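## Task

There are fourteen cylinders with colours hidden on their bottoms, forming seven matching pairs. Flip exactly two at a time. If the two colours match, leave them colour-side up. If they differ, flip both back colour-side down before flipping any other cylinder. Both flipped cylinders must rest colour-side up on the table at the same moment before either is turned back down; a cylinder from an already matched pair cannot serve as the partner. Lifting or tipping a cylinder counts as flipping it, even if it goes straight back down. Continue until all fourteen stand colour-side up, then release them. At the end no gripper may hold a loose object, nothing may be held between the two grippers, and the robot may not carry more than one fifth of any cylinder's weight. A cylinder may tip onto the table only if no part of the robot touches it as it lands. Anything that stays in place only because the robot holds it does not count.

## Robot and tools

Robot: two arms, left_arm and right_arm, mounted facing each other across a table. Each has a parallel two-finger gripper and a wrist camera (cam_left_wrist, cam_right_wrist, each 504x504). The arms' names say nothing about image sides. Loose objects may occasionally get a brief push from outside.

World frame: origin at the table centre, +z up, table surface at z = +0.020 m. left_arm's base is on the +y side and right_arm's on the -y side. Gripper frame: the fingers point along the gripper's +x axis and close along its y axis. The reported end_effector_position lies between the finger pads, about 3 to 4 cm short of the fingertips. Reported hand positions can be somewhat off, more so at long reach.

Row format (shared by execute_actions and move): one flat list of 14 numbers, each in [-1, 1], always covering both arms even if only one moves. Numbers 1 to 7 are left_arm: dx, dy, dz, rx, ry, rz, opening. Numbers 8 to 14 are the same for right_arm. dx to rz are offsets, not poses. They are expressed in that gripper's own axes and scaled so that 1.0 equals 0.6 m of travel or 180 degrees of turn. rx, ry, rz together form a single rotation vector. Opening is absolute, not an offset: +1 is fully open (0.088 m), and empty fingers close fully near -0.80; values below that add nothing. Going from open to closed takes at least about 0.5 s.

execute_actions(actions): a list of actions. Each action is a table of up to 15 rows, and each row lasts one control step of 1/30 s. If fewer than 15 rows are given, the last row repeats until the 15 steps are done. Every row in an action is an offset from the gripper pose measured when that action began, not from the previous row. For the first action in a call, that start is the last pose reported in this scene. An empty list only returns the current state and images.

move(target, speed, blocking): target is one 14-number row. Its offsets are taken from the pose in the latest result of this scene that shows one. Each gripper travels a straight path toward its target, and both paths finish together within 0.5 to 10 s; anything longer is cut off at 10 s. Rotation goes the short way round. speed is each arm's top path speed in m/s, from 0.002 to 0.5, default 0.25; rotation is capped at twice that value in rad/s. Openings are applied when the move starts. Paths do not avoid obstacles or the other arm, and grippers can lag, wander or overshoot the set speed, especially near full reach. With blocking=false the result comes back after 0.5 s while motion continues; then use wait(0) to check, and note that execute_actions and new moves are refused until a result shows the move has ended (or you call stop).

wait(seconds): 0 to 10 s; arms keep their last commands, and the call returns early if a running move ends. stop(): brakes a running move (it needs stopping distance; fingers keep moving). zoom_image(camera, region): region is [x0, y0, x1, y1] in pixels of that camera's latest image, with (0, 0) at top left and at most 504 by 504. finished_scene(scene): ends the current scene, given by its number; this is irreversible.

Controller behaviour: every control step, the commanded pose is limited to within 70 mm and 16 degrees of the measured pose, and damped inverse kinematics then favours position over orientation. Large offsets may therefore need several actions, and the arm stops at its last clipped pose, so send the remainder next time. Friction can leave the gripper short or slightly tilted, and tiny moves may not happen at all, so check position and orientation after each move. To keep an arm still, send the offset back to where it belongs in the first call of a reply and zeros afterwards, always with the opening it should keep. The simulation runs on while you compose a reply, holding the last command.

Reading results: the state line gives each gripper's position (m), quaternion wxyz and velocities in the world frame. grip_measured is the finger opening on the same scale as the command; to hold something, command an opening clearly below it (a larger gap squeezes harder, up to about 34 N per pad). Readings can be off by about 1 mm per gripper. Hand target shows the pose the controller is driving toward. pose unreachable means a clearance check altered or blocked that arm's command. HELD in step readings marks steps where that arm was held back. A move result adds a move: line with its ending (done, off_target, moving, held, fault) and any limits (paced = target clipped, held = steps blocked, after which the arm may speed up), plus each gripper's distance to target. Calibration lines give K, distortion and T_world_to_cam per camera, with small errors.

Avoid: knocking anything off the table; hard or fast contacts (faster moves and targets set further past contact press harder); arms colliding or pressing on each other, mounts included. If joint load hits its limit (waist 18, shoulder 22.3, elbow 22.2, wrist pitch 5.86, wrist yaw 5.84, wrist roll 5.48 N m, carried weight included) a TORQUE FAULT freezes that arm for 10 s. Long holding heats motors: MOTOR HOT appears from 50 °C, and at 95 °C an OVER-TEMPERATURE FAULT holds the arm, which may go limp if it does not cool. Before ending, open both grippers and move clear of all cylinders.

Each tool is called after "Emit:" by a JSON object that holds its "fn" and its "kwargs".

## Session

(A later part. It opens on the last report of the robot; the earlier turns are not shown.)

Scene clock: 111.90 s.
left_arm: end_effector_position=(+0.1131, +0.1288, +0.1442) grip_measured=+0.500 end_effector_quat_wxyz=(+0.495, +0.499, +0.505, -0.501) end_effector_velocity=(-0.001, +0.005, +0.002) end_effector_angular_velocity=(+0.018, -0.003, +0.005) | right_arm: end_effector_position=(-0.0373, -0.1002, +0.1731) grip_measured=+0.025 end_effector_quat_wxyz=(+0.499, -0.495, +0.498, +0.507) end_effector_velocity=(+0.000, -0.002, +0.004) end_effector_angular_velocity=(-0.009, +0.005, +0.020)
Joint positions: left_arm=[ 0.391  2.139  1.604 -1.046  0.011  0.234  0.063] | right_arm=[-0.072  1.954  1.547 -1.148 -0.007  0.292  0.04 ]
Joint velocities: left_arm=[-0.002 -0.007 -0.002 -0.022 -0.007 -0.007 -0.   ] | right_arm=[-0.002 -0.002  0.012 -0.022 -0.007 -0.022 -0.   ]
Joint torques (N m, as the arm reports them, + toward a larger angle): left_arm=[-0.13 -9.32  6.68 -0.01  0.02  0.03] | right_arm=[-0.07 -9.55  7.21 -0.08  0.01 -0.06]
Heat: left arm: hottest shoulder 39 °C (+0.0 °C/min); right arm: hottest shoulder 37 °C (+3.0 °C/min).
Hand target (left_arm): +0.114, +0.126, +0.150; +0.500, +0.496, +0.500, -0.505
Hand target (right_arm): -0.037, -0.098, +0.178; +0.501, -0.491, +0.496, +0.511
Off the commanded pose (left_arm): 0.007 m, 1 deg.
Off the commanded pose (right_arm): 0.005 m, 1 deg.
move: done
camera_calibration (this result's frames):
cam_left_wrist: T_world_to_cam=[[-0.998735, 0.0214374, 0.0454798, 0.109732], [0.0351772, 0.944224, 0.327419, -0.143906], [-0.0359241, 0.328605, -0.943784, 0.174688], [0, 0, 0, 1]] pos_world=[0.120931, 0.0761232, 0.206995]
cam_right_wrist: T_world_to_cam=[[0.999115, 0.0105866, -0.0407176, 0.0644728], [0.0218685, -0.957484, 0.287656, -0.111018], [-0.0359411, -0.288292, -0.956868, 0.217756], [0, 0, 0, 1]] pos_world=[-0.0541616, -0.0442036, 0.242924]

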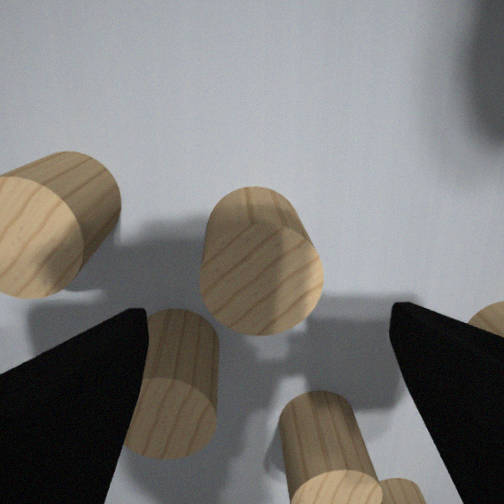

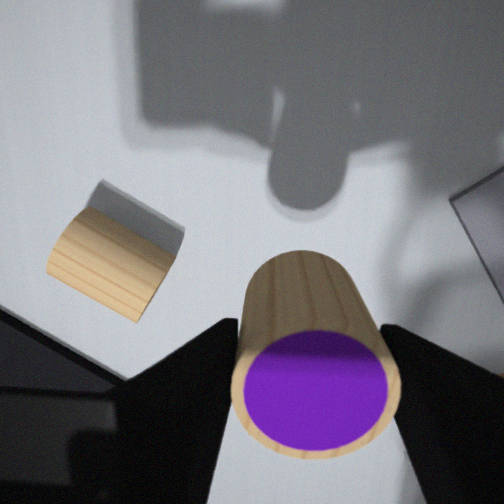

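Emit:
{"fn": "move", "kwargs": {"target": [-0.17,-0.145,0.018,0,-0.502,0,0.5,-0.122,-0.108,0.127,0,-0.499,0,-0.4]}}

Scene clock: 116.63 s.
left_arm: end_effector_position=(+0.0269, +0.1173, +0.2515) grip_measured=+0.500 end_effector_quat_wxyz=(+0.703, -0.004, +0.001, -0.711) end_effector_velocity=(+0.000, +0.002, -0.002) end_effector_angular_velocity=(+0.003, +0.022, +0.005) | right_arm: end_effector_position=(+0.0266, -0.0235, +0.2544) grip_measured=+0.025 end_effector_quat_wxyz=(+0.703, +0.019, +0.001, +0.711) end_effector_velocity=(+0.002, +0.000, +0.001) end_effector_angular_velocity=(+0.012, -0.005, -0.010)
Joint positions: left_arm=[ 0.184  1.745  0.422  1.328  0.038 -0.007  0.063] | right_arm=[-0.213  1.733  0.577  1.182  0.144  0.025  0.04 ]
Joint velocities: left_arm=[-0.002  0.002 -0.007  0.007 -0.007 -0.022 -0.   ] | right_arm=[-0.002  0.007 -0.002  0.022  0.007 -0.007 -0.   ]
Joint torques (N m, as the arm reports them, + toward a larger angle): left_arm=[-0.33 -4.34  4.13  2.01 -0.22 -0.11] | right_arm=[-0.19 -5.85  3.73  2.11 -0.12 -0.18]
Heat: left arm: hottest shoulder 40 °C (+0.0 °C/min); right arm: hottest shoulder 38 °C (+3.0 °C/min).
Hand target (left_arm): +0.027, +0.118, +0.248; +0.704, -0.003, +0.005, -0.710
Hand target (right_arm): +0.028, -0.025, +0.247; +0.703, +0.010, +0.003, +0.711
Off the commanded pose (left_arm): 0.004 m, 1 deg.
Off the commanded pose (right_arm): 0.008 m, 1 deg.
move: done
camera_calibration (this result's frames):
cam_left_wrist: T_world_to_cam=[[-0.998935, 0.0436701, -0.0148656, 0.031532], [0.0279147, 0.315676, -0.948456, 0.229662], [-0.0367265, -0.947862, -0.316559, 0.268641], [0, 0, 0, 1]] pos_world=[0.0349537, 0.180759, 0.303334]
cam_right_wrist: T_world_to_cam=[[0.998902, 0.0410958, -0.0224965, -0.000756614], [-0.0103129, -0.275527, -0.961238, 0.272231], [-0.0457012, 0.960414, -0.274801, 0.176085], [0, 0, 0, 1]] pos_world=[0.0116106, -0.0940768, 0.31005]

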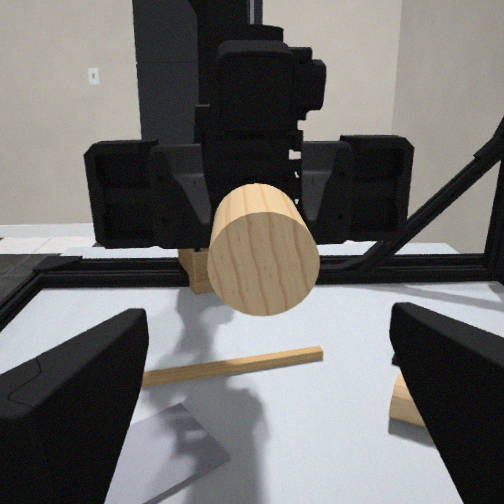

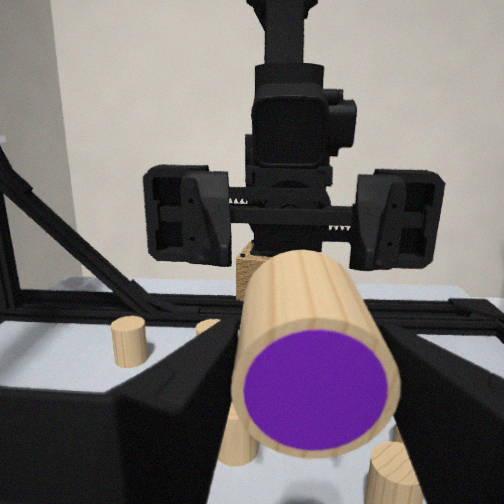

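Emit:
{"fn": "move", "kwargs": {"target": [0.114,0,0.003,0,0,0,0.5,0,0,0,0,0,0,-0.4], "speed": 0.12}}

Emit:
{"fn": "move", "kwargs": {"target": [0,0,0,0,0,0,-0.4,0,0,0,0,0,0,-0.4]}}

Emit:
{"fn": "move", "kwargs": {"target": [0,0,0,0,0,0,-0.4,0,0,0,0,0,0,0.5]}}

Emit:
{"fn": "move", "kwargs": {"target": [0,0,0,0,0,0,-0.4,-0.115,0,0,0,0,0,0.5]}}

Emit:
{"fn": "move", "kwargs": {"target": [-0.124,0,-0.14,0,0.5,0,-0.4,0,0,-0.005,-0.012,0.012,0,0.5]}}

Scene clock: 120.30 s.
left_arm: end_effector_position=(+0.0267, +0.0514, +0.2543) grip_measured=+0.500 end_effector_quat_wxyz=(+0.702, -0.005, +0.000, -0.712) end_effector_velocity=(-0.000, -0.002, -0.000) end_effector_angular_velocity=(+0.003, +0.022, +0.005) | right_arm: end_effector_position=(+0.0267, -0.0235, +0.2540) grip_measured=+0.025 end_effector_quat_wxyz=(+0.703, +0.019, +0.001, +0.711) end_effector_velocity=(+0.002, -0.000, -0.001) end_effector_angular_velocity=(-0.007, -0.023, -0.001)
Joint positions: left_arm=[ 0.18   1.914  0.697  1.223  0.038 -0.007  0.063] | right_arm=[-0.214  1.734  0.577  1.184  0.143  0.025  0.04 ]
Joint velocities: left_arm=[-0.002  0.002  0.007 -0.007 -0.007 -0.022 -0.   ] | right_arm=[-0.007 -0.002 -0.002 -0.007 -0.007 -0.022  0.   ]
Joint torques (N m, as the arm reports them, + toward a larger angle): left_arm=[-0.29 -5.67  6.16  1.6  -0.19 -0.01] | right_arm=[ 0.08 -7.04  5.01  1.77  0.01  0.  ]
Heat: left arm: hottest shoulder 39 °C (-1.0 °C/min); right arm: hottest shoulder 38 °C (+3.0 °C/min).
Hand target (left_arm): +0.027, +0.049, +0.254; +0.703, -0.005, +0.000, -0.711
Hand target (right_arm): +0.027, -0.024, +0.254; +0.703, +0.019, +0.001, +0.711
Off the commanded pose (left_arm): 0.003 m, 0 deg.
Off the commanded pose (right_arm): 0.000 m, 0 deg.
move: done
camera_calibration (this result's frames):
cam_left_wrist: T_world_to_cam=[[-0.998761, 0.0474577, -0.0149708, 0.0341595], [0.0291498, 0.31412, -0.948936, 0.253311], [-0.0403317, -0.948197, -0.315114, 0.206727], [0, 0, 0, 1]] pos_world=[0.0350709, 0.114827, 0.306029]
cam_right_wrist: T_world_to_cam=[[0.998903, 0.0410872, -0.0224433, -0.000886798], [-0.0102469, -0.275888, -0.961135, 0.271847], [-0.0456822, 0.960311, -0.275165, 0.176068], [0, 0, 0, 1]] pos_world=[0.0117146, -0.0940443, 0.30971]

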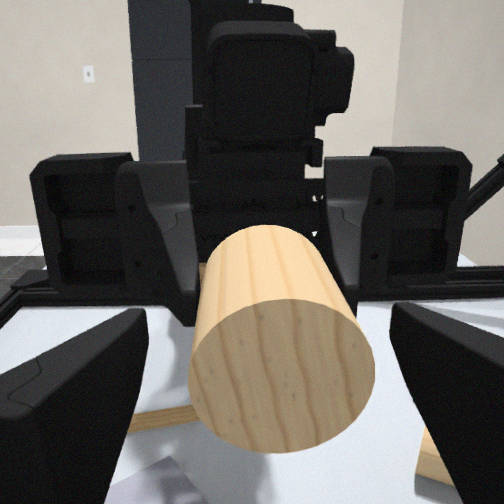

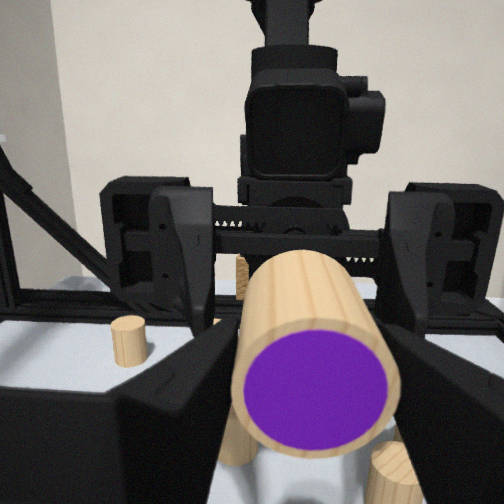

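Scene clock: 120.80 s.
left_arm: end_effector_position=(+0.0264, +0.0514, +0.2542) grip_measured=+0.035 end_effector_quat_wxyz=(+0.701, -0.005, +0.000, -0.713) end_effector_velocity=(-0.000, +0.001, +0.002) end_effector_angular_velocity=(-0.007, -0.007, +0.005) | right_arm: end_effector_position=(+0.0270, -0.0235, +0.2539) grip_measured=+0.025 end_effector_quat_wxyz=(+0.703, +0.019, +0.001, +0.711) end_effector_velocity=(+0.000, -0.001, -0.003) end_effector_angular_velocity=(-0.012, -0.009, +0.005)
Joint positions: left_arm=[ 0.179  1.914  0.697  1.223  0.038 -0.007  0.041] | right_arm=[-0.214  1.734  0.577  1.183  0.144  0.025  0.04 ]
Joint velocities: left_arm=[-0.002 -0.002 -0.002  0.007 -0.007  0.007 -0.   ] | right_arm=[-0.002 -0.002 -0.007 -0.007 -0.007 -0.007  0.   ]
Joint torques (N m, as the arm reports them, + toward a larger angle): left_arm=[-0.06 -6.49  5.11  1.75 -0.01 -0.01] | right_arm=[ 0.11 -6.91  5.04  1.86 -0.04 -0.01]
Heat: left arm: hottest shoulder 39 °C (-1.0 °C/min); right arm: hottest shoulder 38 °C (+3.0 °C/min).
Hand target (left_arm): +0.027, +0.051, +0.254; +0.702, -0.005, +0.000, -0.713
Hand target (right_arm): +0.027, -0.024, +0.254; +0.703, +0.019, +0.001, +0.711
Off the commanded pose (left_arm): 0.000 m, 0 deg.
Off the commanded pose (right_arm): 0.000 m, 0 deg.
move: done
camera_calibration (this result's frames):
cam_left_wrist: T_world_to_cam=[[-0.998725, 0.0482254, -0.014944, 0.0337546], [0.0293815, 0.314459, -0.948816, 0.25319], [-0.0410578, -0.948045, -0.315475, 0.206785], [0, 0, 0, 1]] pos_world=[0.0347626, 0.114796, 0.30597]
cam_right_wrist: T_world_to_cam=[[0.998966, 0.0395547, -0.0224292, -0.00126672], [-0.0106396, -0.276239, -0.96103, 0.271752], [-0.0442091, 0.960275, -0.275532, 0.176093], [0, 0, 0, 1]] pos_world=[0.0119416, -0.0939788, 0.309653]

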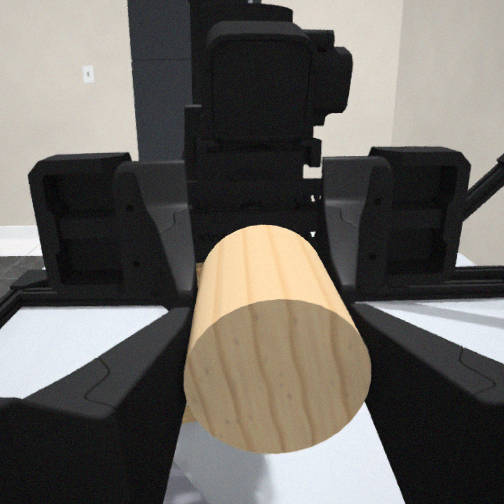

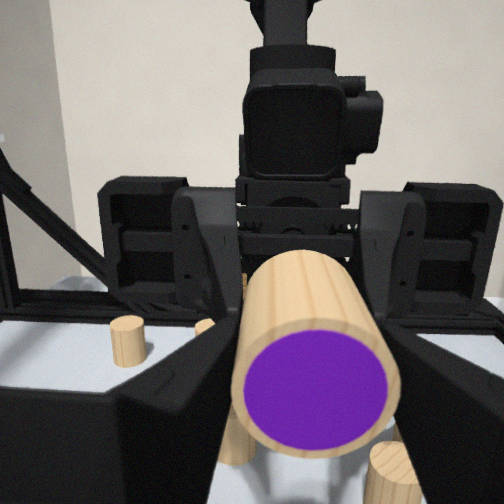

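Scene clock: 121.47 s.
left_arm: end_effector_position=(+0.0266, +0.0514, +0.2542) grip_measured=+0.035 end_effector_quat_wxyz=(+0.702, -0.005, +0.000, -0.713) end_effector_velocity=(+0.000, -0.000, +0.003) end_effector_angular_velocity=(-0.002, +0.037, -0.005) | right_arm: end_effector_position=(+0.0270, -0.0235, +0.2540) grip_measured=+0.498 end_effector_quat_wxyz=(+0.703, +0.019, +0.001, +0.711) end_effector_velocity=(+0.000, -0.001, -0.001) end_effector_angular_velocity=(-0.007, -0.008, -0.005)
Joint positions: left_arm=[ 0.179  1.914  0.697  1.223  0.038 -0.007  0.041] | right_arm=[-0.214  1.734  0.577  1.184  0.144  0.025  0.063]
Joint velocities: left_arm=[ 0.002 -0.007  0.002 -0.007  0.007 -0.037 -0.   ] | right_arm=[ 0.002 -0.002 -0.002 -0.007  0.007 -0.007  0.001]
Joint torques (N m, as the arm reports them, + toward a larger angle): left_arm=[-0.14 -6.47  5.19  1.75 -0.02  0.02] | right_arm=[ 0.04 -6.95  4.99  1.84 -0.01 -0.01]
Heat: left arm: hottest shoulder 39 °C (-1.0 °C/min); right arm: hottest shoulder 38 °C (+3.0 °C/min).
Hand target (left_arm): +0.027, +0.051, +0.254; +0.702, -0.005, +0.000, -0.713
Hand target (right_arm): +0.027, -0.023, +0.254; +0.703, +0.019, +0.001, +0.711
Off the commanded pose (left_arm): 0.000 m, 0 deg.
Off the commanded pose (right_arm): 0.000 m, 0 deg.
move: done
camera_calibration (this result's frames):
cam_left_wrist: T_world_to_cam=[[-0.998743, 0.0478444, -0.014944, 0.0339529], [0.0292615, 0.31447, -0.948816, 0.253186], [-0.0406961, -0.948061, -0.315475, 0.206786], [0, 0, 0, 1]] pos_world=[0.034917, 0.114801, 0.30597]
cam_right_wrist: T_world_to_cam=[[0.998964, 0.0395632, -0.0224728, -0.00125378], [-0.0106959, -0.275877, -0.961134, 0.271867], [-0.0442253, 0.960379, -0.275168, 0.176028], [0, 0, 0, 1]] pos_world=[0.0119452, -0.0940019, 0.30971]

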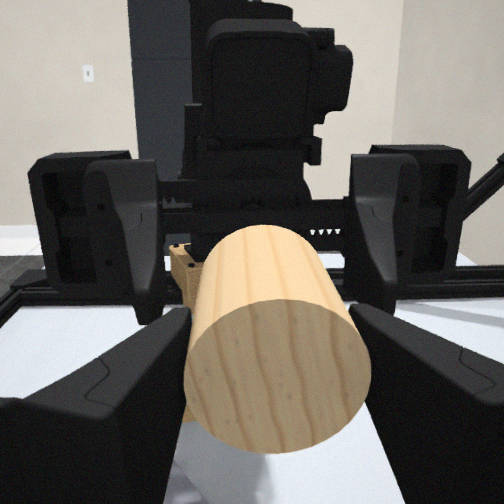

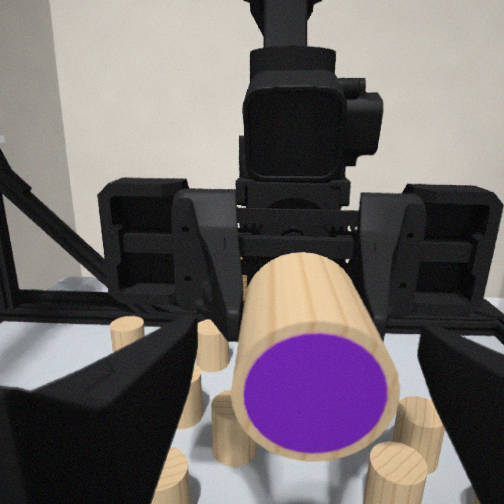

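Scene clock: 122.37 s.
left_arm: end_effector_position=(+0.0266, +0.0514, +0.2542) grip_measured=+0.035 end_effector_quat_wxyz=(+0.702, -0.005, +0.000, -0.713) end_effector_velocity=(-0.000, +0.001, -0.005) end_effector_angular_velocity=(+0.017, -0.007, +0.005) | right_arm: end_effector_position=(+0.0278, -0.0892, +0.2545) grip_measured=+0.500 end_effector_quat_wxyz=(+0.703, +0.022, -0.000, +0.711) end_effector_velocity=(-0.002, -0.003, -0.003) end_effector_angular_velocity=(-0.017, +0.003, +0.020)
Joint positions: left_arm=[ 0.179  1.914  0.697  1.223  0.038 -0.007  0.041] | right_arm=[-0.172  1.508  0.324  1.217  0.186  0.025  0.063]
Joint velocities: left_arm=[-0.002  0.002 -0.007 -0.007 -0.007  0.007 -0.   ] | right_arm=[-0.002 -0.017 -0.012 -0.022 -0.022  0.007 -0.   ]
Joint torques (N m, as the arm reports them, + toward a larger angle): left_arm=[-0.11 -6.46  5.17  1.74 -0.01  0.01] | right_arm=[ 0.14 -5.66  3.38  1.66  0.11 -0.03]
Heat: left arm: hottest shoulder 39 °C (-1.0 °C/min); right arm: hottest shoulder 38 °C (+3.0 °C/min).
Hand target (left_arm): +0.027, +0.051, +0.254; +0.702, -0.005, +0.000, -0.713
Hand target (right_arm): +0.028, -0.092, +0.252; +0.703, +0.019, +0.001, +0.711
Off the commanded pose (left_arm): 0.000 m, 0 deg.
Off the commanded pose (right_arm): 0.004 m, 0 deg.
move: done
camera_calibration (this result's frames):
cam_left_wrist: T_world_to_cam=[[-0.998743, 0.0478444, -0.014944, 0.0339529], [0.0292615, 0.31447, -0.948816, 0.253186], [-0.0406961, -0.948061, -0.315475, 0.206786], [0, 0, 0, 1]] pos_world=[0.034917, 0.114801, 0.30597]
cam_right_wrist: T_world_to_cam=[[0.998892, 0.0401162, -0.024622, 0.00117616], [-0.0129078, -0.269585, -0.96289, 0.255286], [-0.0452652, 0.962141, -0.268769, 0.237886], [0, 0, 0, 1]] pos_world=[0.0128883, -0.160105, 0.309778]

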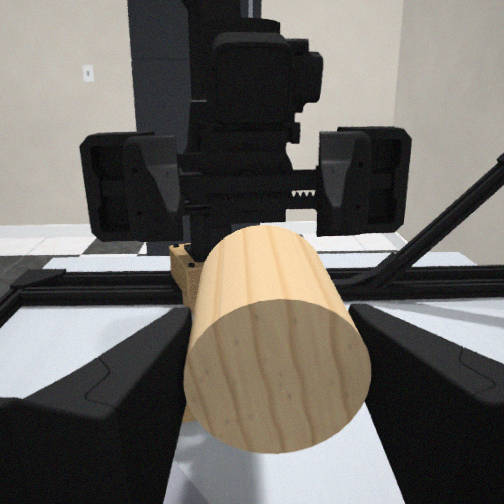

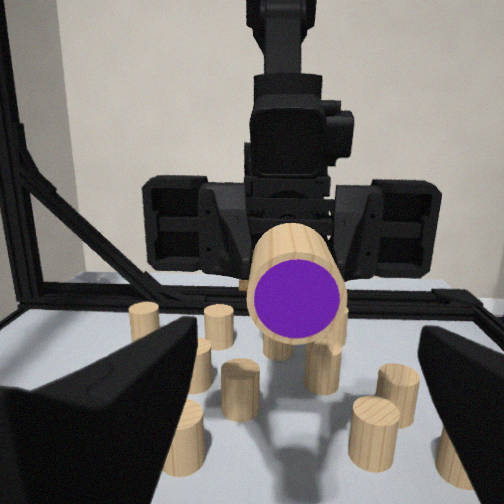

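Scene clock: 125.93 s.
left_arm: end_effector_position=(+0.0269, +0.1265, +0.1688) grip_measured=+0.033 end_effector_quat_wxyz=(+0.497, +0.494, +0.502, -0.507) end_effector_velocity=(+0.000, +0.002, +0.004) end_effector_angular_velocity=(+0.017, -0.007, +0.005) | right_arm: end_effector_position=(+0.0280, -0.0904, +0.2462) grip_measured=+0.500 end_effector_quat_wxyz=(+0.703, -0.008, +0.005, +0.711) end_effector_velocity=(+0.002, -0.001, -0.005) end_effector_angular_velocity=(-0.021, -0.012, -0.010)
Joint positions: left_arm=[ 0.177  2.069  1.596 -1.091  0.018  0.022  0.041] | right_arm=[-0.172  1.486  0.325  1.143  0.186  0.     0.063]
Joint velocities: left_arm=[-0.002  0.002  0.022 -0.037 -0.007 -0.007 -0.   ] | right_arm=[-0.002 -0.002 -0.002 -0.022  0.007 -0.007 -0.   ]
Joint torques (N m, as the arm reports them, + toward a larger angle): left_arm=[-0.24 -7.31  7.06  0.02 -0.22  0.08] | right_arm=[ 0.06 -5.76  6.02  1.66  0.01 -0.18]
Heat: left arm: hottest shoulder 40 °C (+0.0 °C/min); right arm: hottest shoulder 37 °C (+2.0 °C/min).
Hand target (left_arm): +0.027, +0.124, +0.169; +0.497, +0.498, +0.499, -0.507
Hand target (right_arm): +0.028, -0.089, +0.252; +0.703, -0.004, -0.001, +0.711
Off the commanded pose (left_arm): 0.002 m, 1 deg.
Off the commanded pose (right_arm): 0.005 m, 1 deg.
move: done
camera_calibration (this result's frames):
cam_left_wrist: T_world_to_cam=[[-0.998457, 0.0244128, 0.0498666, 0.0214003], [0.0388626, 0.948738, 0.313665, -0.145094], [-0.0396529, 0.315119, -0.948223, 0.19808], [0, 0, 0, 1]] pos_world=[0.0348605, 0.0747152, 0.232268]
cam_right_wrist: T_world_to_cam=[[0.999187, 0.0395277, 0.00789187, -0.00727679], [0.0200655, -0.317968, -0.947889, 0.238018], [-0.0349585, 0.947277, -0.318502, 0.247384], [0, 0, 0, 1]] pos_world=[0.0111431, -0.158372, 0.304465]

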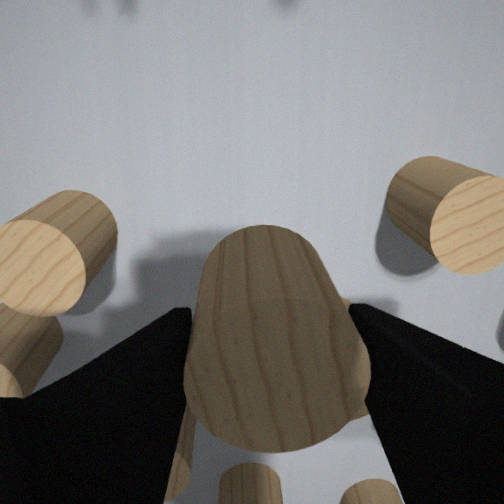

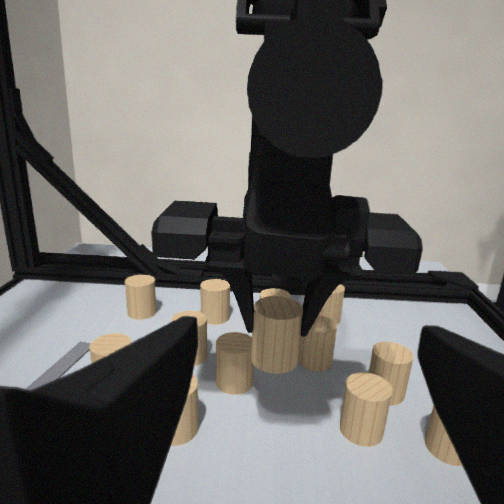

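Place, then hover over D.

Emit:
{"fn": "move", "kwargs": {"target": [0.138,0,0,0,0,0,-0.4,0,0,0,0,0,0,0.5], "speed": 0.07}}

Emit:
{"fn": "move", "kwargs": {"target": [0,0,0,0,0,0,0.5,0,0,0,0,0,0,0.5]}}

Emit:
{"fn": "move", "kwargs": {"target": [-0.105,0,0,0,0,0,0.5,0,0,0,0,0,0,0.5]}}

Emit:
{"fn": "move", "kwargs": {"target": [-0.005,-0.147,0.014,0,0,0,0.5,0,0,0,0,0,0,0.5]}}

Scene clock: 129.37 s.
left_arm: end_effector_position=(+0.0268, +0.1250, +0.0923) grip_measured=+0.033 end_effector_quat_wxyz=(+0.499, +0.493, +0.500, -0.509) end_effector_velocity=(+0.002, +0.001, -0.001) end_effector_angular_velocity=(-0.002, -0.022, +0.005) | right_arm: end_effector_position=(+0.0280, -0.0904, +0.2462) grip_measured=+0.500 end_effector_quat_wxyz=(+0.703, -0.008, +0.005, +0.711) end_effector_velocity=(-0.000, -0.001, -0.002) end_effector_angular_velocity=(-0.007, -0.023, +0.005)
Joint positions: left_arm=[ 0.176  2.173  1.436 -0.819  0.018  0.022  0.041] | right_arm=[-0.172  1.486  0.325  1.143  0.186  0.     0.063]
Joint velocities: left_arm=[-0.002 -0.002 -0.007  0.007 -0.022 -0.007 -0.   ] | right_arm=[-0.002 -0.002 -0.002 -0.007 -0.007 -0.022 -0.   ]
Joint torques (N m, as the arm reports them, + toward a larger angle): left_arm=[-0.23 -7.    4.7   1.01 -0.01 -0.06] | right_arm=[ 0.02 -4.96  4.99  1.86  0.01 -0.01]
Heat: left arm: hottest shoulder 40 °C (+0.0 °C/min); right arm: hottest shoulder 37 °C (+2.0 °C/min).
Hand target (left_arm): +0.026, +0.126, +0.086; +0.497, +0.494, +0.502, -0.507
Hand target (right_arm): +0.028, -0.090, +0.246; +0.703, -0.008, +0.006, +0.711
Off the commanded pose (left_arm): 0.006 m, 0 deg.
Off the commanded pose (right_arm): 0.000 m, 0 deg.
move: done
camera_calibration (this result's frames):
cam_left_wrist: T_world_to_cam=[[-0.998456, 0.0251916, 0.0495111, 0.0250698], [0.0391764, 0.951205, 0.306062, -0.119228], [-0.039385, 0.307529, -0.950723, 0.127184], [0, 0, 0, 1]] pos_world=[0.0347111, 0.0736659, 0.156166]
cam_right_wrist: T_world_to_cam=[[0.999187, 0.0395277, 0.00789187, -0.00727679], [0.0200655, -0.317968, -0.947889, 0.238018], [-0.0349585, 0.947277, -0.318502, 0.247384], [0, 0, 0, 1]] pos_world=[0.0111431, -0.158372, 0.304465]

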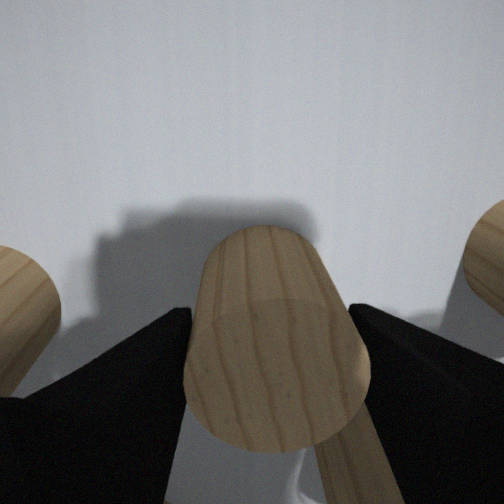

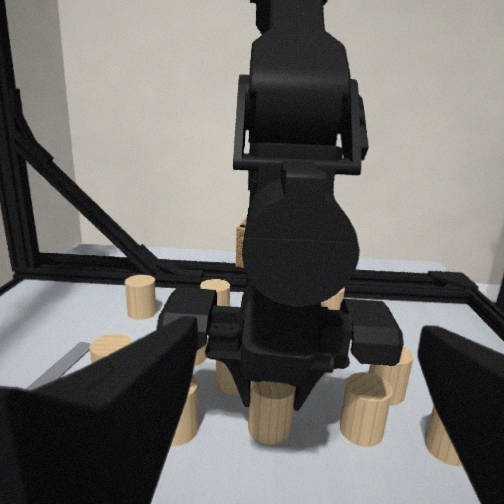

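Scene clock: 130.03 s.
left_arm: end_effector_position=(+0.0268, +0.1248, +0.0922) grip_measured=+0.498 end_effector_quat_wxyz=(+0.499, +0.492, +0.500, -0.509) end_effector_velocity=(+0.000, +0.003, +0.001) end_effector_angular_velocity=(+0.007, -0.007, -0.010) | right_arm: end_effector_position=(+0.0280, -0.0904, +0.2462) grip_measured=+0.500 end_effector_quat_wxyz=(+0.703, -0.008, +0.005, +0.711) end_effector_velocity=(-0.000, -0.001, -0.005) end_effector_angular_velocity=(-0.022, -0.011, +0.005)
Joint positions: left_arm=[ 0.176  2.173  1.436 -0.818  0.018  0.022  0.063] | right_arm=[-0.172  1.486  0.325  1.143  0.186  0.     0.063]
Joint velocities: left_arm=[-0.002 -0.007 -0.007 -0.007 -0.007  0.007  0.001] | right_arm=[-0.002 -0.002 -0.002 -0.022 -0.007 -0.007 -0.   ]
Joint torques (N m, as the arm reports them, + toward a larger angle): left_arm=[ 0.02 -8.32  5.48  0.17  0.03  0.01] | right_arm=[ 0.07 -4.97  5.    1.85  0.01  0.  ]
Heat: left arm: hottest shoulder 40 °C (+0.0 °C/min); right arm: hottest shoulder 37 °C (+2.0 °C/min).
Hand target (left_arm): +0.027, +0.125, +0.092; +0.498, +0.493, +0.500, -0.509
Hand target (right_arm): +0.028, -0.090, +0.246; +0.703, -0.008, +0.005, +0.711
Off the commanded pose (left_arm): 0.000 m, 0 deg.
Off the commanded pose (right_arm): 0.000 m, 0 deg.
move: done
camera_calibration (this result's frames):
cam_left_wrist: T_world_to_cam=[[-0.998457, 0.0252294, 0.0494771, 0.0250777], [0.0391718, 0.951438, 0.305337, -0.11905], [-0.039371, 0.306804, -0.950958, 0.127255], [0, 0, 0, 1]] pos_world=[0.0347125, 0.0735941, 0.156123]
cam_right_wrist: T_world_to_cam=[[0.999187, 0.0395277, 0.00789187, -0.00727679], [0.0200655, -0.317968, -0.947889, 0.238018], [-0.0349585, 0.947277, -0.318502, 0.247384], [0, 0, 0, 1]] pos_world=[0.0111431, -0.158372, 0.304465]

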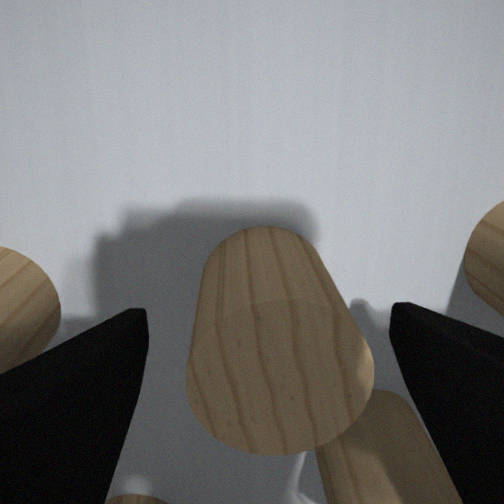

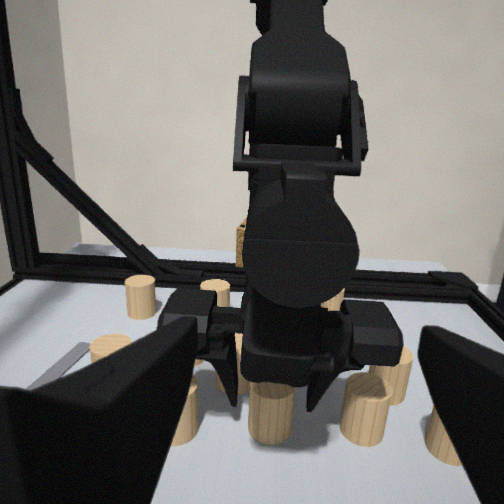

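Scene clock: 130.90 s.
left_arm: end_effector_position=(+0.0267, +0.1281, +0.1491) grip_measured=+0.500 end_effector_quat_wxyz=(+0.495, +0.496, +0.504, -0.505) end_effector_velocity=(+0.004, +0.003, +0.001) end_effector_angular_velocity=(+0.017, -0.022, -0.005) | right_arm: end_effector_position=(+0.0280, -0.0904, +0.2462) grip_measured=+0.500 end_effector_quat_wxyz=(+0.703, -0.008, +0.005, +0.711) end_effector_velocity=(+0.002, -0.001, +0.003) end_effector_angular_velocity=(+0.012, +0.010, -0.010)
Joint positions: left_arm=[ 0.176  2.088  1.545 -1.027  0.018  0.022  0.063] | right_arm=[-0.172  1.486  0.325  1.143  0.186  0.     0.063]
Joint velocities: left_arm=[ 0.002  0.002  0.007 -0.022 -0.022  0.007 -0.   ] | right_arm=[-0.002 -0.007 -0.002  0.007  0.007  0.007 -0.   ]
Joint torques (N m, as the arm reports them, + toward a larger angle): left_arm=[ 0.13 -9.09  6.79 -0.01  0.02  0.04] | right_arm=[ 0.1  -4.95  4.99  1.85  0.01  0.01]
Heat: left arm: hottest shoulder 40 °C (+0.0 °C/min); right arm: hottest shoulder 37 °C (+2.0 °C/min).
Hand target (left_arm): +0.027, +0.126, +0.155; +0.499, +0.492, +0.500, -0.509
Hand target (right_arm): +0.028, -0.090, +0.246; +0.703, -0.008, +0.005, +0.711
Off the commanded pose (left_arm): 0.007 m, 1 deg.
Off the commanded pose (right_arm): 0.000 m, 0 deg.
move: done
camera_calibration (this result's frames):
cam_left_wrist: T_world_to_cam=[[-0.998442, 0.0244694, 0.050152, 0.0221096], [0.0392644, 0.94667, 0.319804, -0.141128], [-0.0396519, 0.321275, -0.946155, 0.177815], [0, 0, 0, 1]] pos_world=[0.0346671, 0.0759331, 0.212265]
cam_right_wrist: T_world_to_cam=[[0.999187, 0.0395277, 0.00789187, -0.00727679], [0.0200655, -0.317968, -0.947889, 0.238018], [-0.0349585, 0.947277, -0.318502, 0.247384], [0, 0, 0, 1]] pos_world=[0.0111431, -0.158372, 0.304465]

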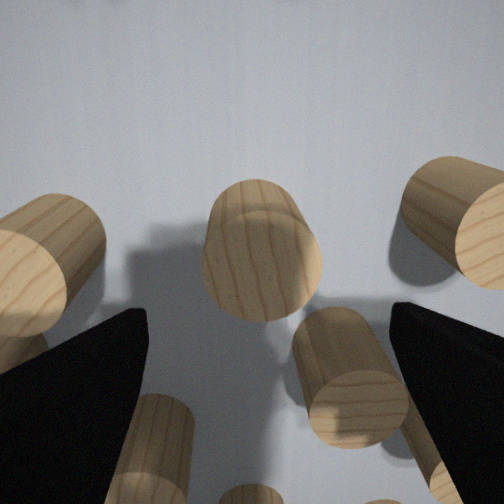

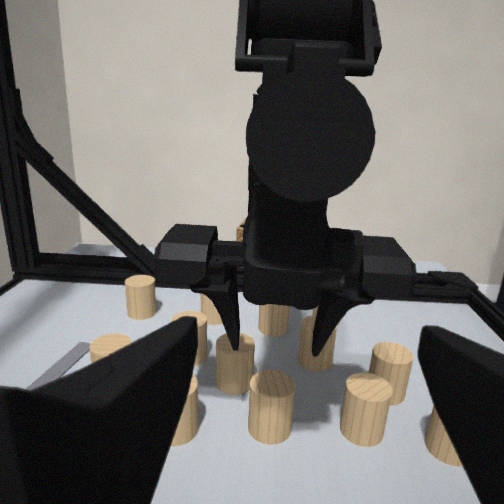

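Scene clock: 131.73 s.
left_arm: end_effector_position=(-0.0606, +0.1220, +0.1542) grip_measured=+0.500 end_effector_quat_wxyz=(+0.494, +0.497, +0.503, -0.507) end_effector_velocity=(+0.004, +0.000, +0.004) end_effector_angular_velocity=(+0.003, -0.023, +0.025) | right_arm: end_effector_position=(+0.0280, -0.0903, +0.2464) grip_measured=+0.500 end_effector_quat_wxyz=(+0.703, -0.008, +0.005, +0.711) end_effector_velocity=(-0.002, -0.001, +0.002) end_effector_angular_velocity=(+0.007, -0.006, +0.010)
Joint positions: left_arm=[-0.041  2.133  1.636 -1.068  0.018 -0.191  0.063] | right_arm=[-0.172  1.486  0.325  1.143  0.186  0.     0.063]
Joint velocities: left_arm=[ 0.002 -0.002  0.012 -0.022 -0.022 -0.022 -0.   ] | right_arm=[ 0.002 -0.002 -0.002  0.007 -0.007 -0.007 -0.   ]
Joint torques (N m, as the arm reports them, + toward a larger angle): left_arm=[-0.14 -7.64  6.96  0.02  0.08 -0.06] | right_arm=[ 0.06 -4.97  4.98  1.84  0.02 -0.01]
Heat: left arm: hottest shoulder 40 °C (+0.0 °C/min); right arm: hottest shoulder 37 °C (+2.0 °C/min).
Hand target (left_arm): -0.062, +0.120, +0.153; +0.494, +0.496, +0.504, -0.506
Hand target (right_arm): +0.028, -0.090, +0.246; +0.703, -0.008, +0.005, +0.711
Off the commanded pose (left_arm): 0.002 m, 0 deg.
Off the commanded pose (right_arm): 0.000 m, 0 deg.
move: done
camera_calibration (this result's frames):
cam_left_wrist: T_world_to_cam=[[-0.998305, 0.0283667, 0.050822, -0.0656812], [0.0431326, 0.946851, 0.318768, -0.133101], [-0.0390785, 0.320419, -0.946469, 0.181285], [0, 0, 0, 1]] pos_world=[-0.0527445, 0.069803, 0.217347]
cam_right_wrist: T_world_to_cam=[[0.999188, 0.0395248, 0.00783217, -0.00725124], [0.0199948, -0.317613, -0.94801, 0.23824], [-0.0349823, 0.947396, -0.318145, 0.247279], [0, 0, 0, 1]] pos_world=[0.0111322, -0.158317, 0.304581]

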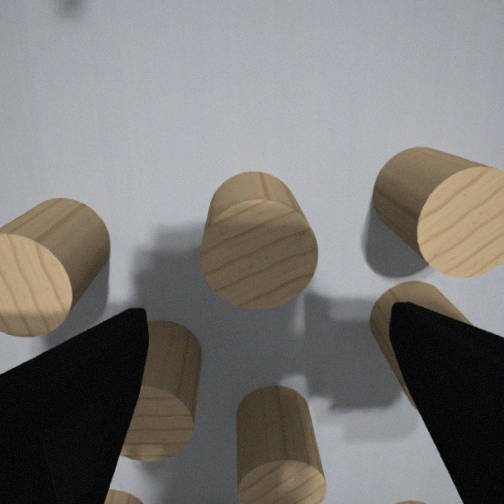

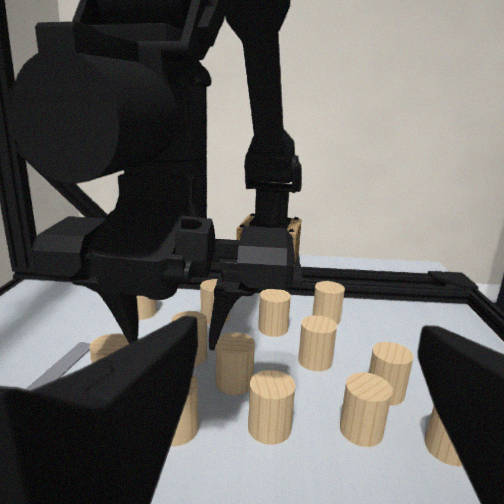

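Emit:
{"fn": "move", "kwargs": {"target": [0.112,0.002,0.004,0,0,0,0.5,0,0,0,0,0,0,0.5], "speed": 0.1}}

Emit:
{"fn": "move", "kwargs": {"target": [0,0,0,0,0,0,-0.4,0,0,0,0,0,0,0.5]}}

Emit:
{"fn": "move", "kwargs": {"target": [-0.14,0,0,0,0,0,-0.4,0,0,0,0,0,0,0.5]}}

Emit:
{"fn": "move", "kwargs": {"target": [-0.13,0.146,0.117,0,-0.502,0,-0.4,0,0,0,0,0,0,0.5]}}

Scene clock: 135.20 s.
left_arm: end_effector_position=(-0.0613, +0.1183, +0.0911) grip_measured=+0.500 end_effector_quat_wxyz=(+0.496, +0.494, +0.501, -0.509) end_effector_velocity=(+0.002, -0.001, +0.000) end_effector_angular_velocity=(-0.008, -0.006, +0.010) | right_arm: end_effector_position=(+0.0280, -0.0903, +0.2465) grip_measured=+0.500 end_effector_quat_wxyz=(+0.703, -0.008, +0.005, +0.711) end_effector_velocity=(+0.004, +0.000, +0.000) end_effector_angular_velocity=(-0.002, -0.008, -0.024)
Joint positions: left_arm=[-0.041  2.227  1.523 -0.853  0.018 -0.193  0.063] | right_arm=[-0.172  1.486  0.325  1.143  0.186  0.     0.063]
Joint velocities: left_arm=[ 0.002 -0.002 -0.002  0.007 -0.007 -0.007 -0.   ] | right_arm=[-0.002 -0.002  0.002 -0.007  0.022 -0.007  0.   ]
Joint torques (N m, as the arm reports them, + toward a larger angle): left_arm=[ 0.09 -7.87  5.    0.49  0.    0.13] | right_arm=[ 0.03 -4.94  5.05  1.83  0.    0.01]
Heat: left arm: hottest shoulder 41 °C (+2.0 °C/min); right arm: hottest shoulder 37 °C (+2.0 °C/min).
Hand target (left_arm): -0.060, +0.120, +0.087; +0.494, +0.497, +0.503, -0.507
Hand target (right_arm): +0.028, -0.090, +0.246; +0.703, -0.008, +0.005, +0.711
Off the commanded pose (left_arm): 0.004 m, 0 deg.
Off the commanded pose (right_arm): 0.000 m, 0 deg.
move: done
camera_calibration (this result's frames):
cam_left_wrist: T_world_to_cam=[[-0.998262, 0.0272663, 0.0522479, -0.0630966], [0.0422077, 0.949498, 0.310922, -0.10919], [-0.0411316, 0.312587, -0.948998, 0.123775], [0, 0, 0, 1]] pos_world=[-0.0532872, 0.0667051, 0.154709]
cam_right_wrist: T_world_to_cam=[[0.999188, 0.0395219, 0.00777248, -0.00724131], [0.0199241, -0.317258, -0.94813, 0.238421], [-0.035006, 0.947515, -0.317788, 0.247266], [0, 0, 0, 1]] pos_world=[0.0111409, -0.158361, 0.304689]

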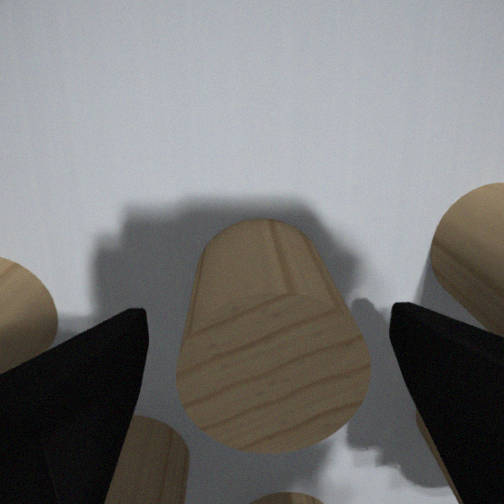

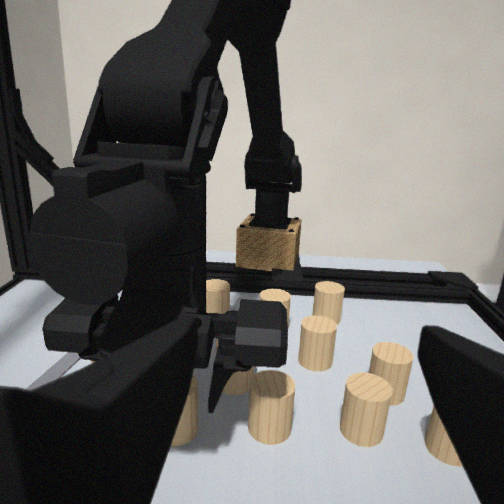

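Scene clock: 135.70 s.
left_arm: end_effector_position=(-0.0614, +0.1185, +0.0911) grip_measured=+0.034 end_effector_quat_wxyz=(+0.496, +0.494, +0.502, -0.509) end_effector_velocity=(+0.001, +0.003, -0.002) end_effector_angular_velocity=(+0.011, -0.010, +0.005) | right_arm: end_effector_position=(+0.0280, -0.0903, +0.2465) grip_measured=+0.500 end_effector_quat_wxyz=(+0.703, -0.008, +0.005, +0.711) end_effector_velocity=(-0.000, +0.000, +0.000) end_effector_angular_velocity=(-0.002, -0.008, +0.005)
Joint positions: left_arm=[-0.041  2.227  1.523 -0.853  0.019 -0.193  0.041] | right_arm=[-0.172  1.486  0.325  1.143  0.186  0.     0.063]
Joint velocities: left_arm=[-0.002  0.002 -0.002 -0.007 -0.007 -0.007 -0.   ] | right_arm=[-0.002 -0.002  0.002 -0.007 -0.007 -0.007  0.   ]
Joint torques (N m, as the arm reports them, + toward a larger angle): left_arm=[-0.04 -8.57  5.46  0.28 -0.03  0.01] | right_arm=[ 0.05 -5.    5.01  1.84  0.02 -0.01]
Heat: left arm: hottest shoulder 41 °C (+2.0 °C/min); right arm: hottest shoulder 37 °C (+2.0 °C/min).
Hand target (left_arm): -0.061, +0.118, +0.091; +0.496, +0.494, +0.501, -0.509
Hand target (right_arm): +0.028, -0.090, +0.247; +0.703, -0.008, +0.005, +0.711
Off the commanded pose (left_arm): 0.000 m, 0 deg.
Off the commanded pose (right_arm): 0.000 m, 0 deg.
move: done
camera_calibration (this result's frames):
cam_left_wrist: T_world_to_cam=[[-0.998226, 0.027249, 0.0529341, -0.0632538], [0.0424269, 0.949334, 0.311391, -0.109295], [-0.0417671, 0.313085, -0.948806, 0.123624], [0, 0, 0, 1]] pos_world=[-0.0533411, 0.0667759, 0.154677]
cam_right_wrist: T_world_to_cam=[[0.999188, 0.0395219, 0.00777248, -0.00724131], [0.0199241, -0.317258, -0.94813, 0.238421], [-0.035006, 0.947515, -0.317788, 0.247266], [0, 0, 0, 1]] pos_world=[0.0111409, -0.158361, 0.304689]

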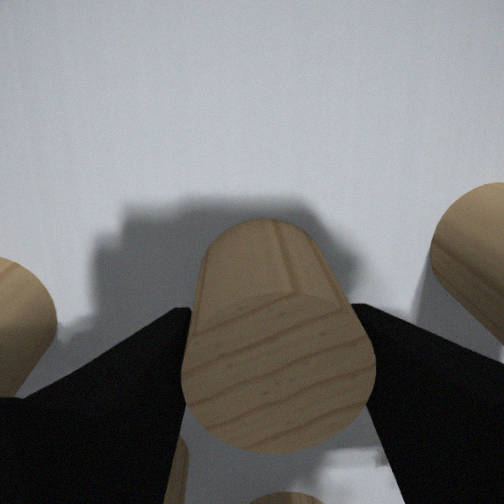

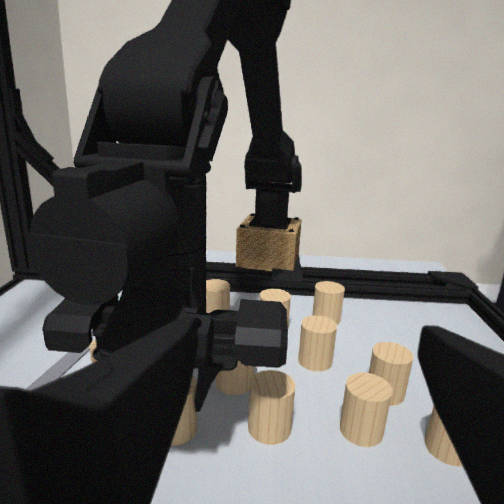

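Scene clock: 136.60 s.
left_arm: end_effector_position=(-0.0608, +0.1216, +0.1692) grip_measured=+0.033 end_effector_quat_wxyz=(+0.493, +0.498, +0.504, -0.504) end_effector_velocity=(+0.002, +0.007, +0.002) end_effector_angular_velocity=(+0.030, -0.013, -0.010) | right_arm: end_effector_position=(+0.0280, -0.0903, +0.2465) grip_measured=+0.500 end_effector_quat_wxyz=(+0.703, -0.008, +0.005, +0.711) end_effector_velocity=(-0.000, +0.000, -0.001) end_effector_angular_velocity=(-0.012, +0.005, +0.005)
Joint positions: left_arm=[-0.041  2.127  1.688 -1.133  0.019 -0.193  0.041] | right_arm=[-0.172  1.486  0.325  1.143  0.186  0.     0.063]
Joint velocities: left_arm=[-0.002 -0.002  0.002 -0.037 -0.007  0.007 -0.   ] | right_arm=[-0.002 -0.007  0.002 -0.022 -0.007  0.007  0.   ]
Joint torques (N m, as the arm reports them, + toward a larger angle): left_arm=[ 0.15 -9.31  7.11  0.05 -0.03  0.11] | right_arm=[ 0.08 -4.97  5.03  1.85  0.01  0.  ]
Heat: left arm: hottest shoulder 41 °C (+2.0 °C/min); right arm: hottest shoulder 37 °C (+2.0 °C/min).
Hand target (left_arm): -0.060, +0.119, +0.175; +0.496, +0.494, +0.501, -0.509
Hand target (right_arm): +0.028, -0.090, +0.246; +0.703, -0.008, +0.005, +0.711
Off the commanded pose (left_arm): 0.006 m, 1 deg.
Off the commanded pose (right_arm): 0.000 m, 0 deg.
move: done
camera_calibration (this result's frames):
cam_left_wrist: T_world_to_cam=[[-0.998377, 0.0264952, 0.0504096, -0.0663346], [0.0414968, 0.94469, 0.325329, -0.138454], [-0.0390018, 0.326893, -0.944256, 0.194449], [0, 0, 0, 1]] pos_world=[-0.0528977, 0.06899, 0.231996]
cam_right_wrist: T_world_to_cam=[[0.999188, 0.0395219, 0.00777248, -0.00724131], [0.0199241, -0.317258, -0.94813, 0.238421], [-0.035006, 0.947515, -0.317788, 0.247266], [0, 0, 0, 1]] pos_world=[0.0111409, -0.158361, 0.304689]

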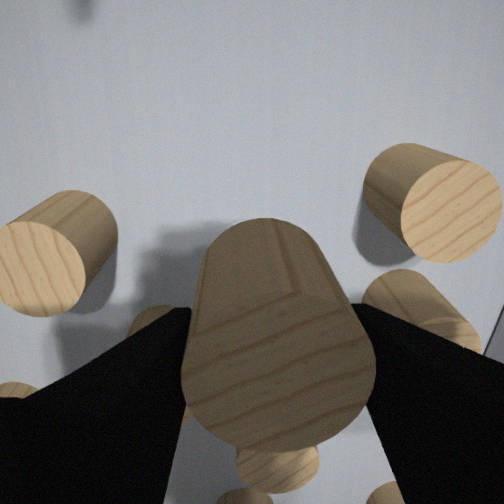

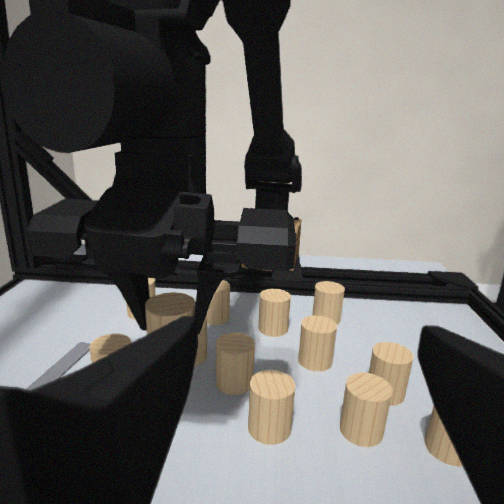

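Scene clock: 140.23 s.
left_arm: end_effector_position=(+0.0270, +0.0510, +0.2491) grip_measured=+0.033 end_effector_quat_wxyz=(+0.704, -0.006, +0.003, -0.710) end_effector_velocity=(+0.004, -0.001, -0.001) end_effector_angular_velocity=(-0.003, -0.007, +0.024) | right_arm: end_effector_position=(+0.0280, -0.0903, +0.2465) grip_measured=+0.500 end_effector_quat_wxyz=(+0.703, -0.008, +0.005, +0.711) end_effector_velocity=(-0.000, -0.001, -0.002) end_effector_angular_velocity=(-0.007, -0.009, +0.005)
Joint positions: left_arm=[ 0.177  1.933  0.695  1.242  0.029 -0.014  0.041] | right_arm=[-0.172  1.486  0.325  1.143  0.186  0.     0.063]
Joint velocities: left_arm=[ 0.002  0.007  0.002  0.007 -0.022  0.007 -0.   ] | right_arm=[-0.002 -0.002 -0.002 -0.007 -0.007 -0.007 -0.   ]
Joint torques (N m, as the arm reports them, + toward a larger angle): left_arm=[ 0.19 -5.93  4.97  2.15  0.19  0.07] | right_arm=[ 0.06 -4.93  5.    1.84  0.01 -0.01]
Heat: left arm: hottest shoulder 41 °C (+2.0 °C/min); right arm: hottest shoulder 36 °C (+0.0 °C/min).
Hand target (left_arm): +0.027, +0.051, +0.247; +0.703, -0.005, +0.003, -0.711
Hand target (right_arm): +0.028, -0.090, +0.246; +0.703, -0.008, +0.005, +0.711
Off the commanded pose (left_arm): 0.004 m, 0 deg.
Off the commanded pose (right_arm): 0.000 m, 0 deg.
move: done
camera_calibration (this result's frames):
cam_left_wrist: T_world_to_cam=[[-0.999123, 0.0410447, -0.0082879, 0.0330252], [0.0208698, 0.316524, -0.948355, 0.248475], [-0.0363016, -0.947696, -0.317103, 0.20515], [0, 0, 0, 1]] pos_world=[0.0352579, 0.114416, 0.30097]
cam_right_wrist: T_world_to_cam=[[0.999188, 0.0395219, 0.00777248, -0.00724131], [0.0199241, -0.317258, -0.94813, 0.238421], [-0.035006, 0.947515, -0.317788, 0.247266], [0, 0, 0, 1]] pos_world=[0.0111409, -0.158361, 0.304689]

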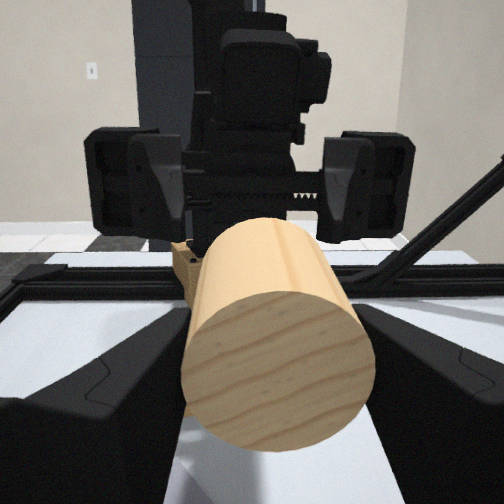

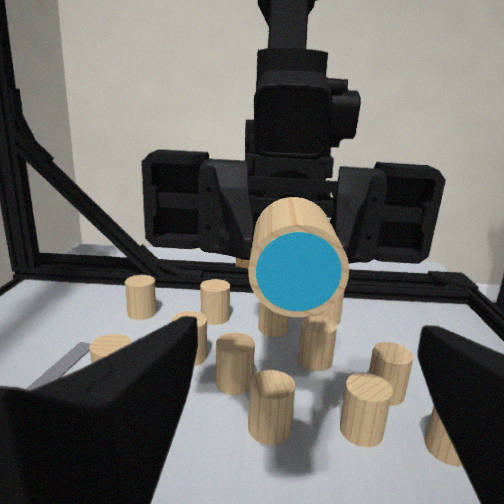

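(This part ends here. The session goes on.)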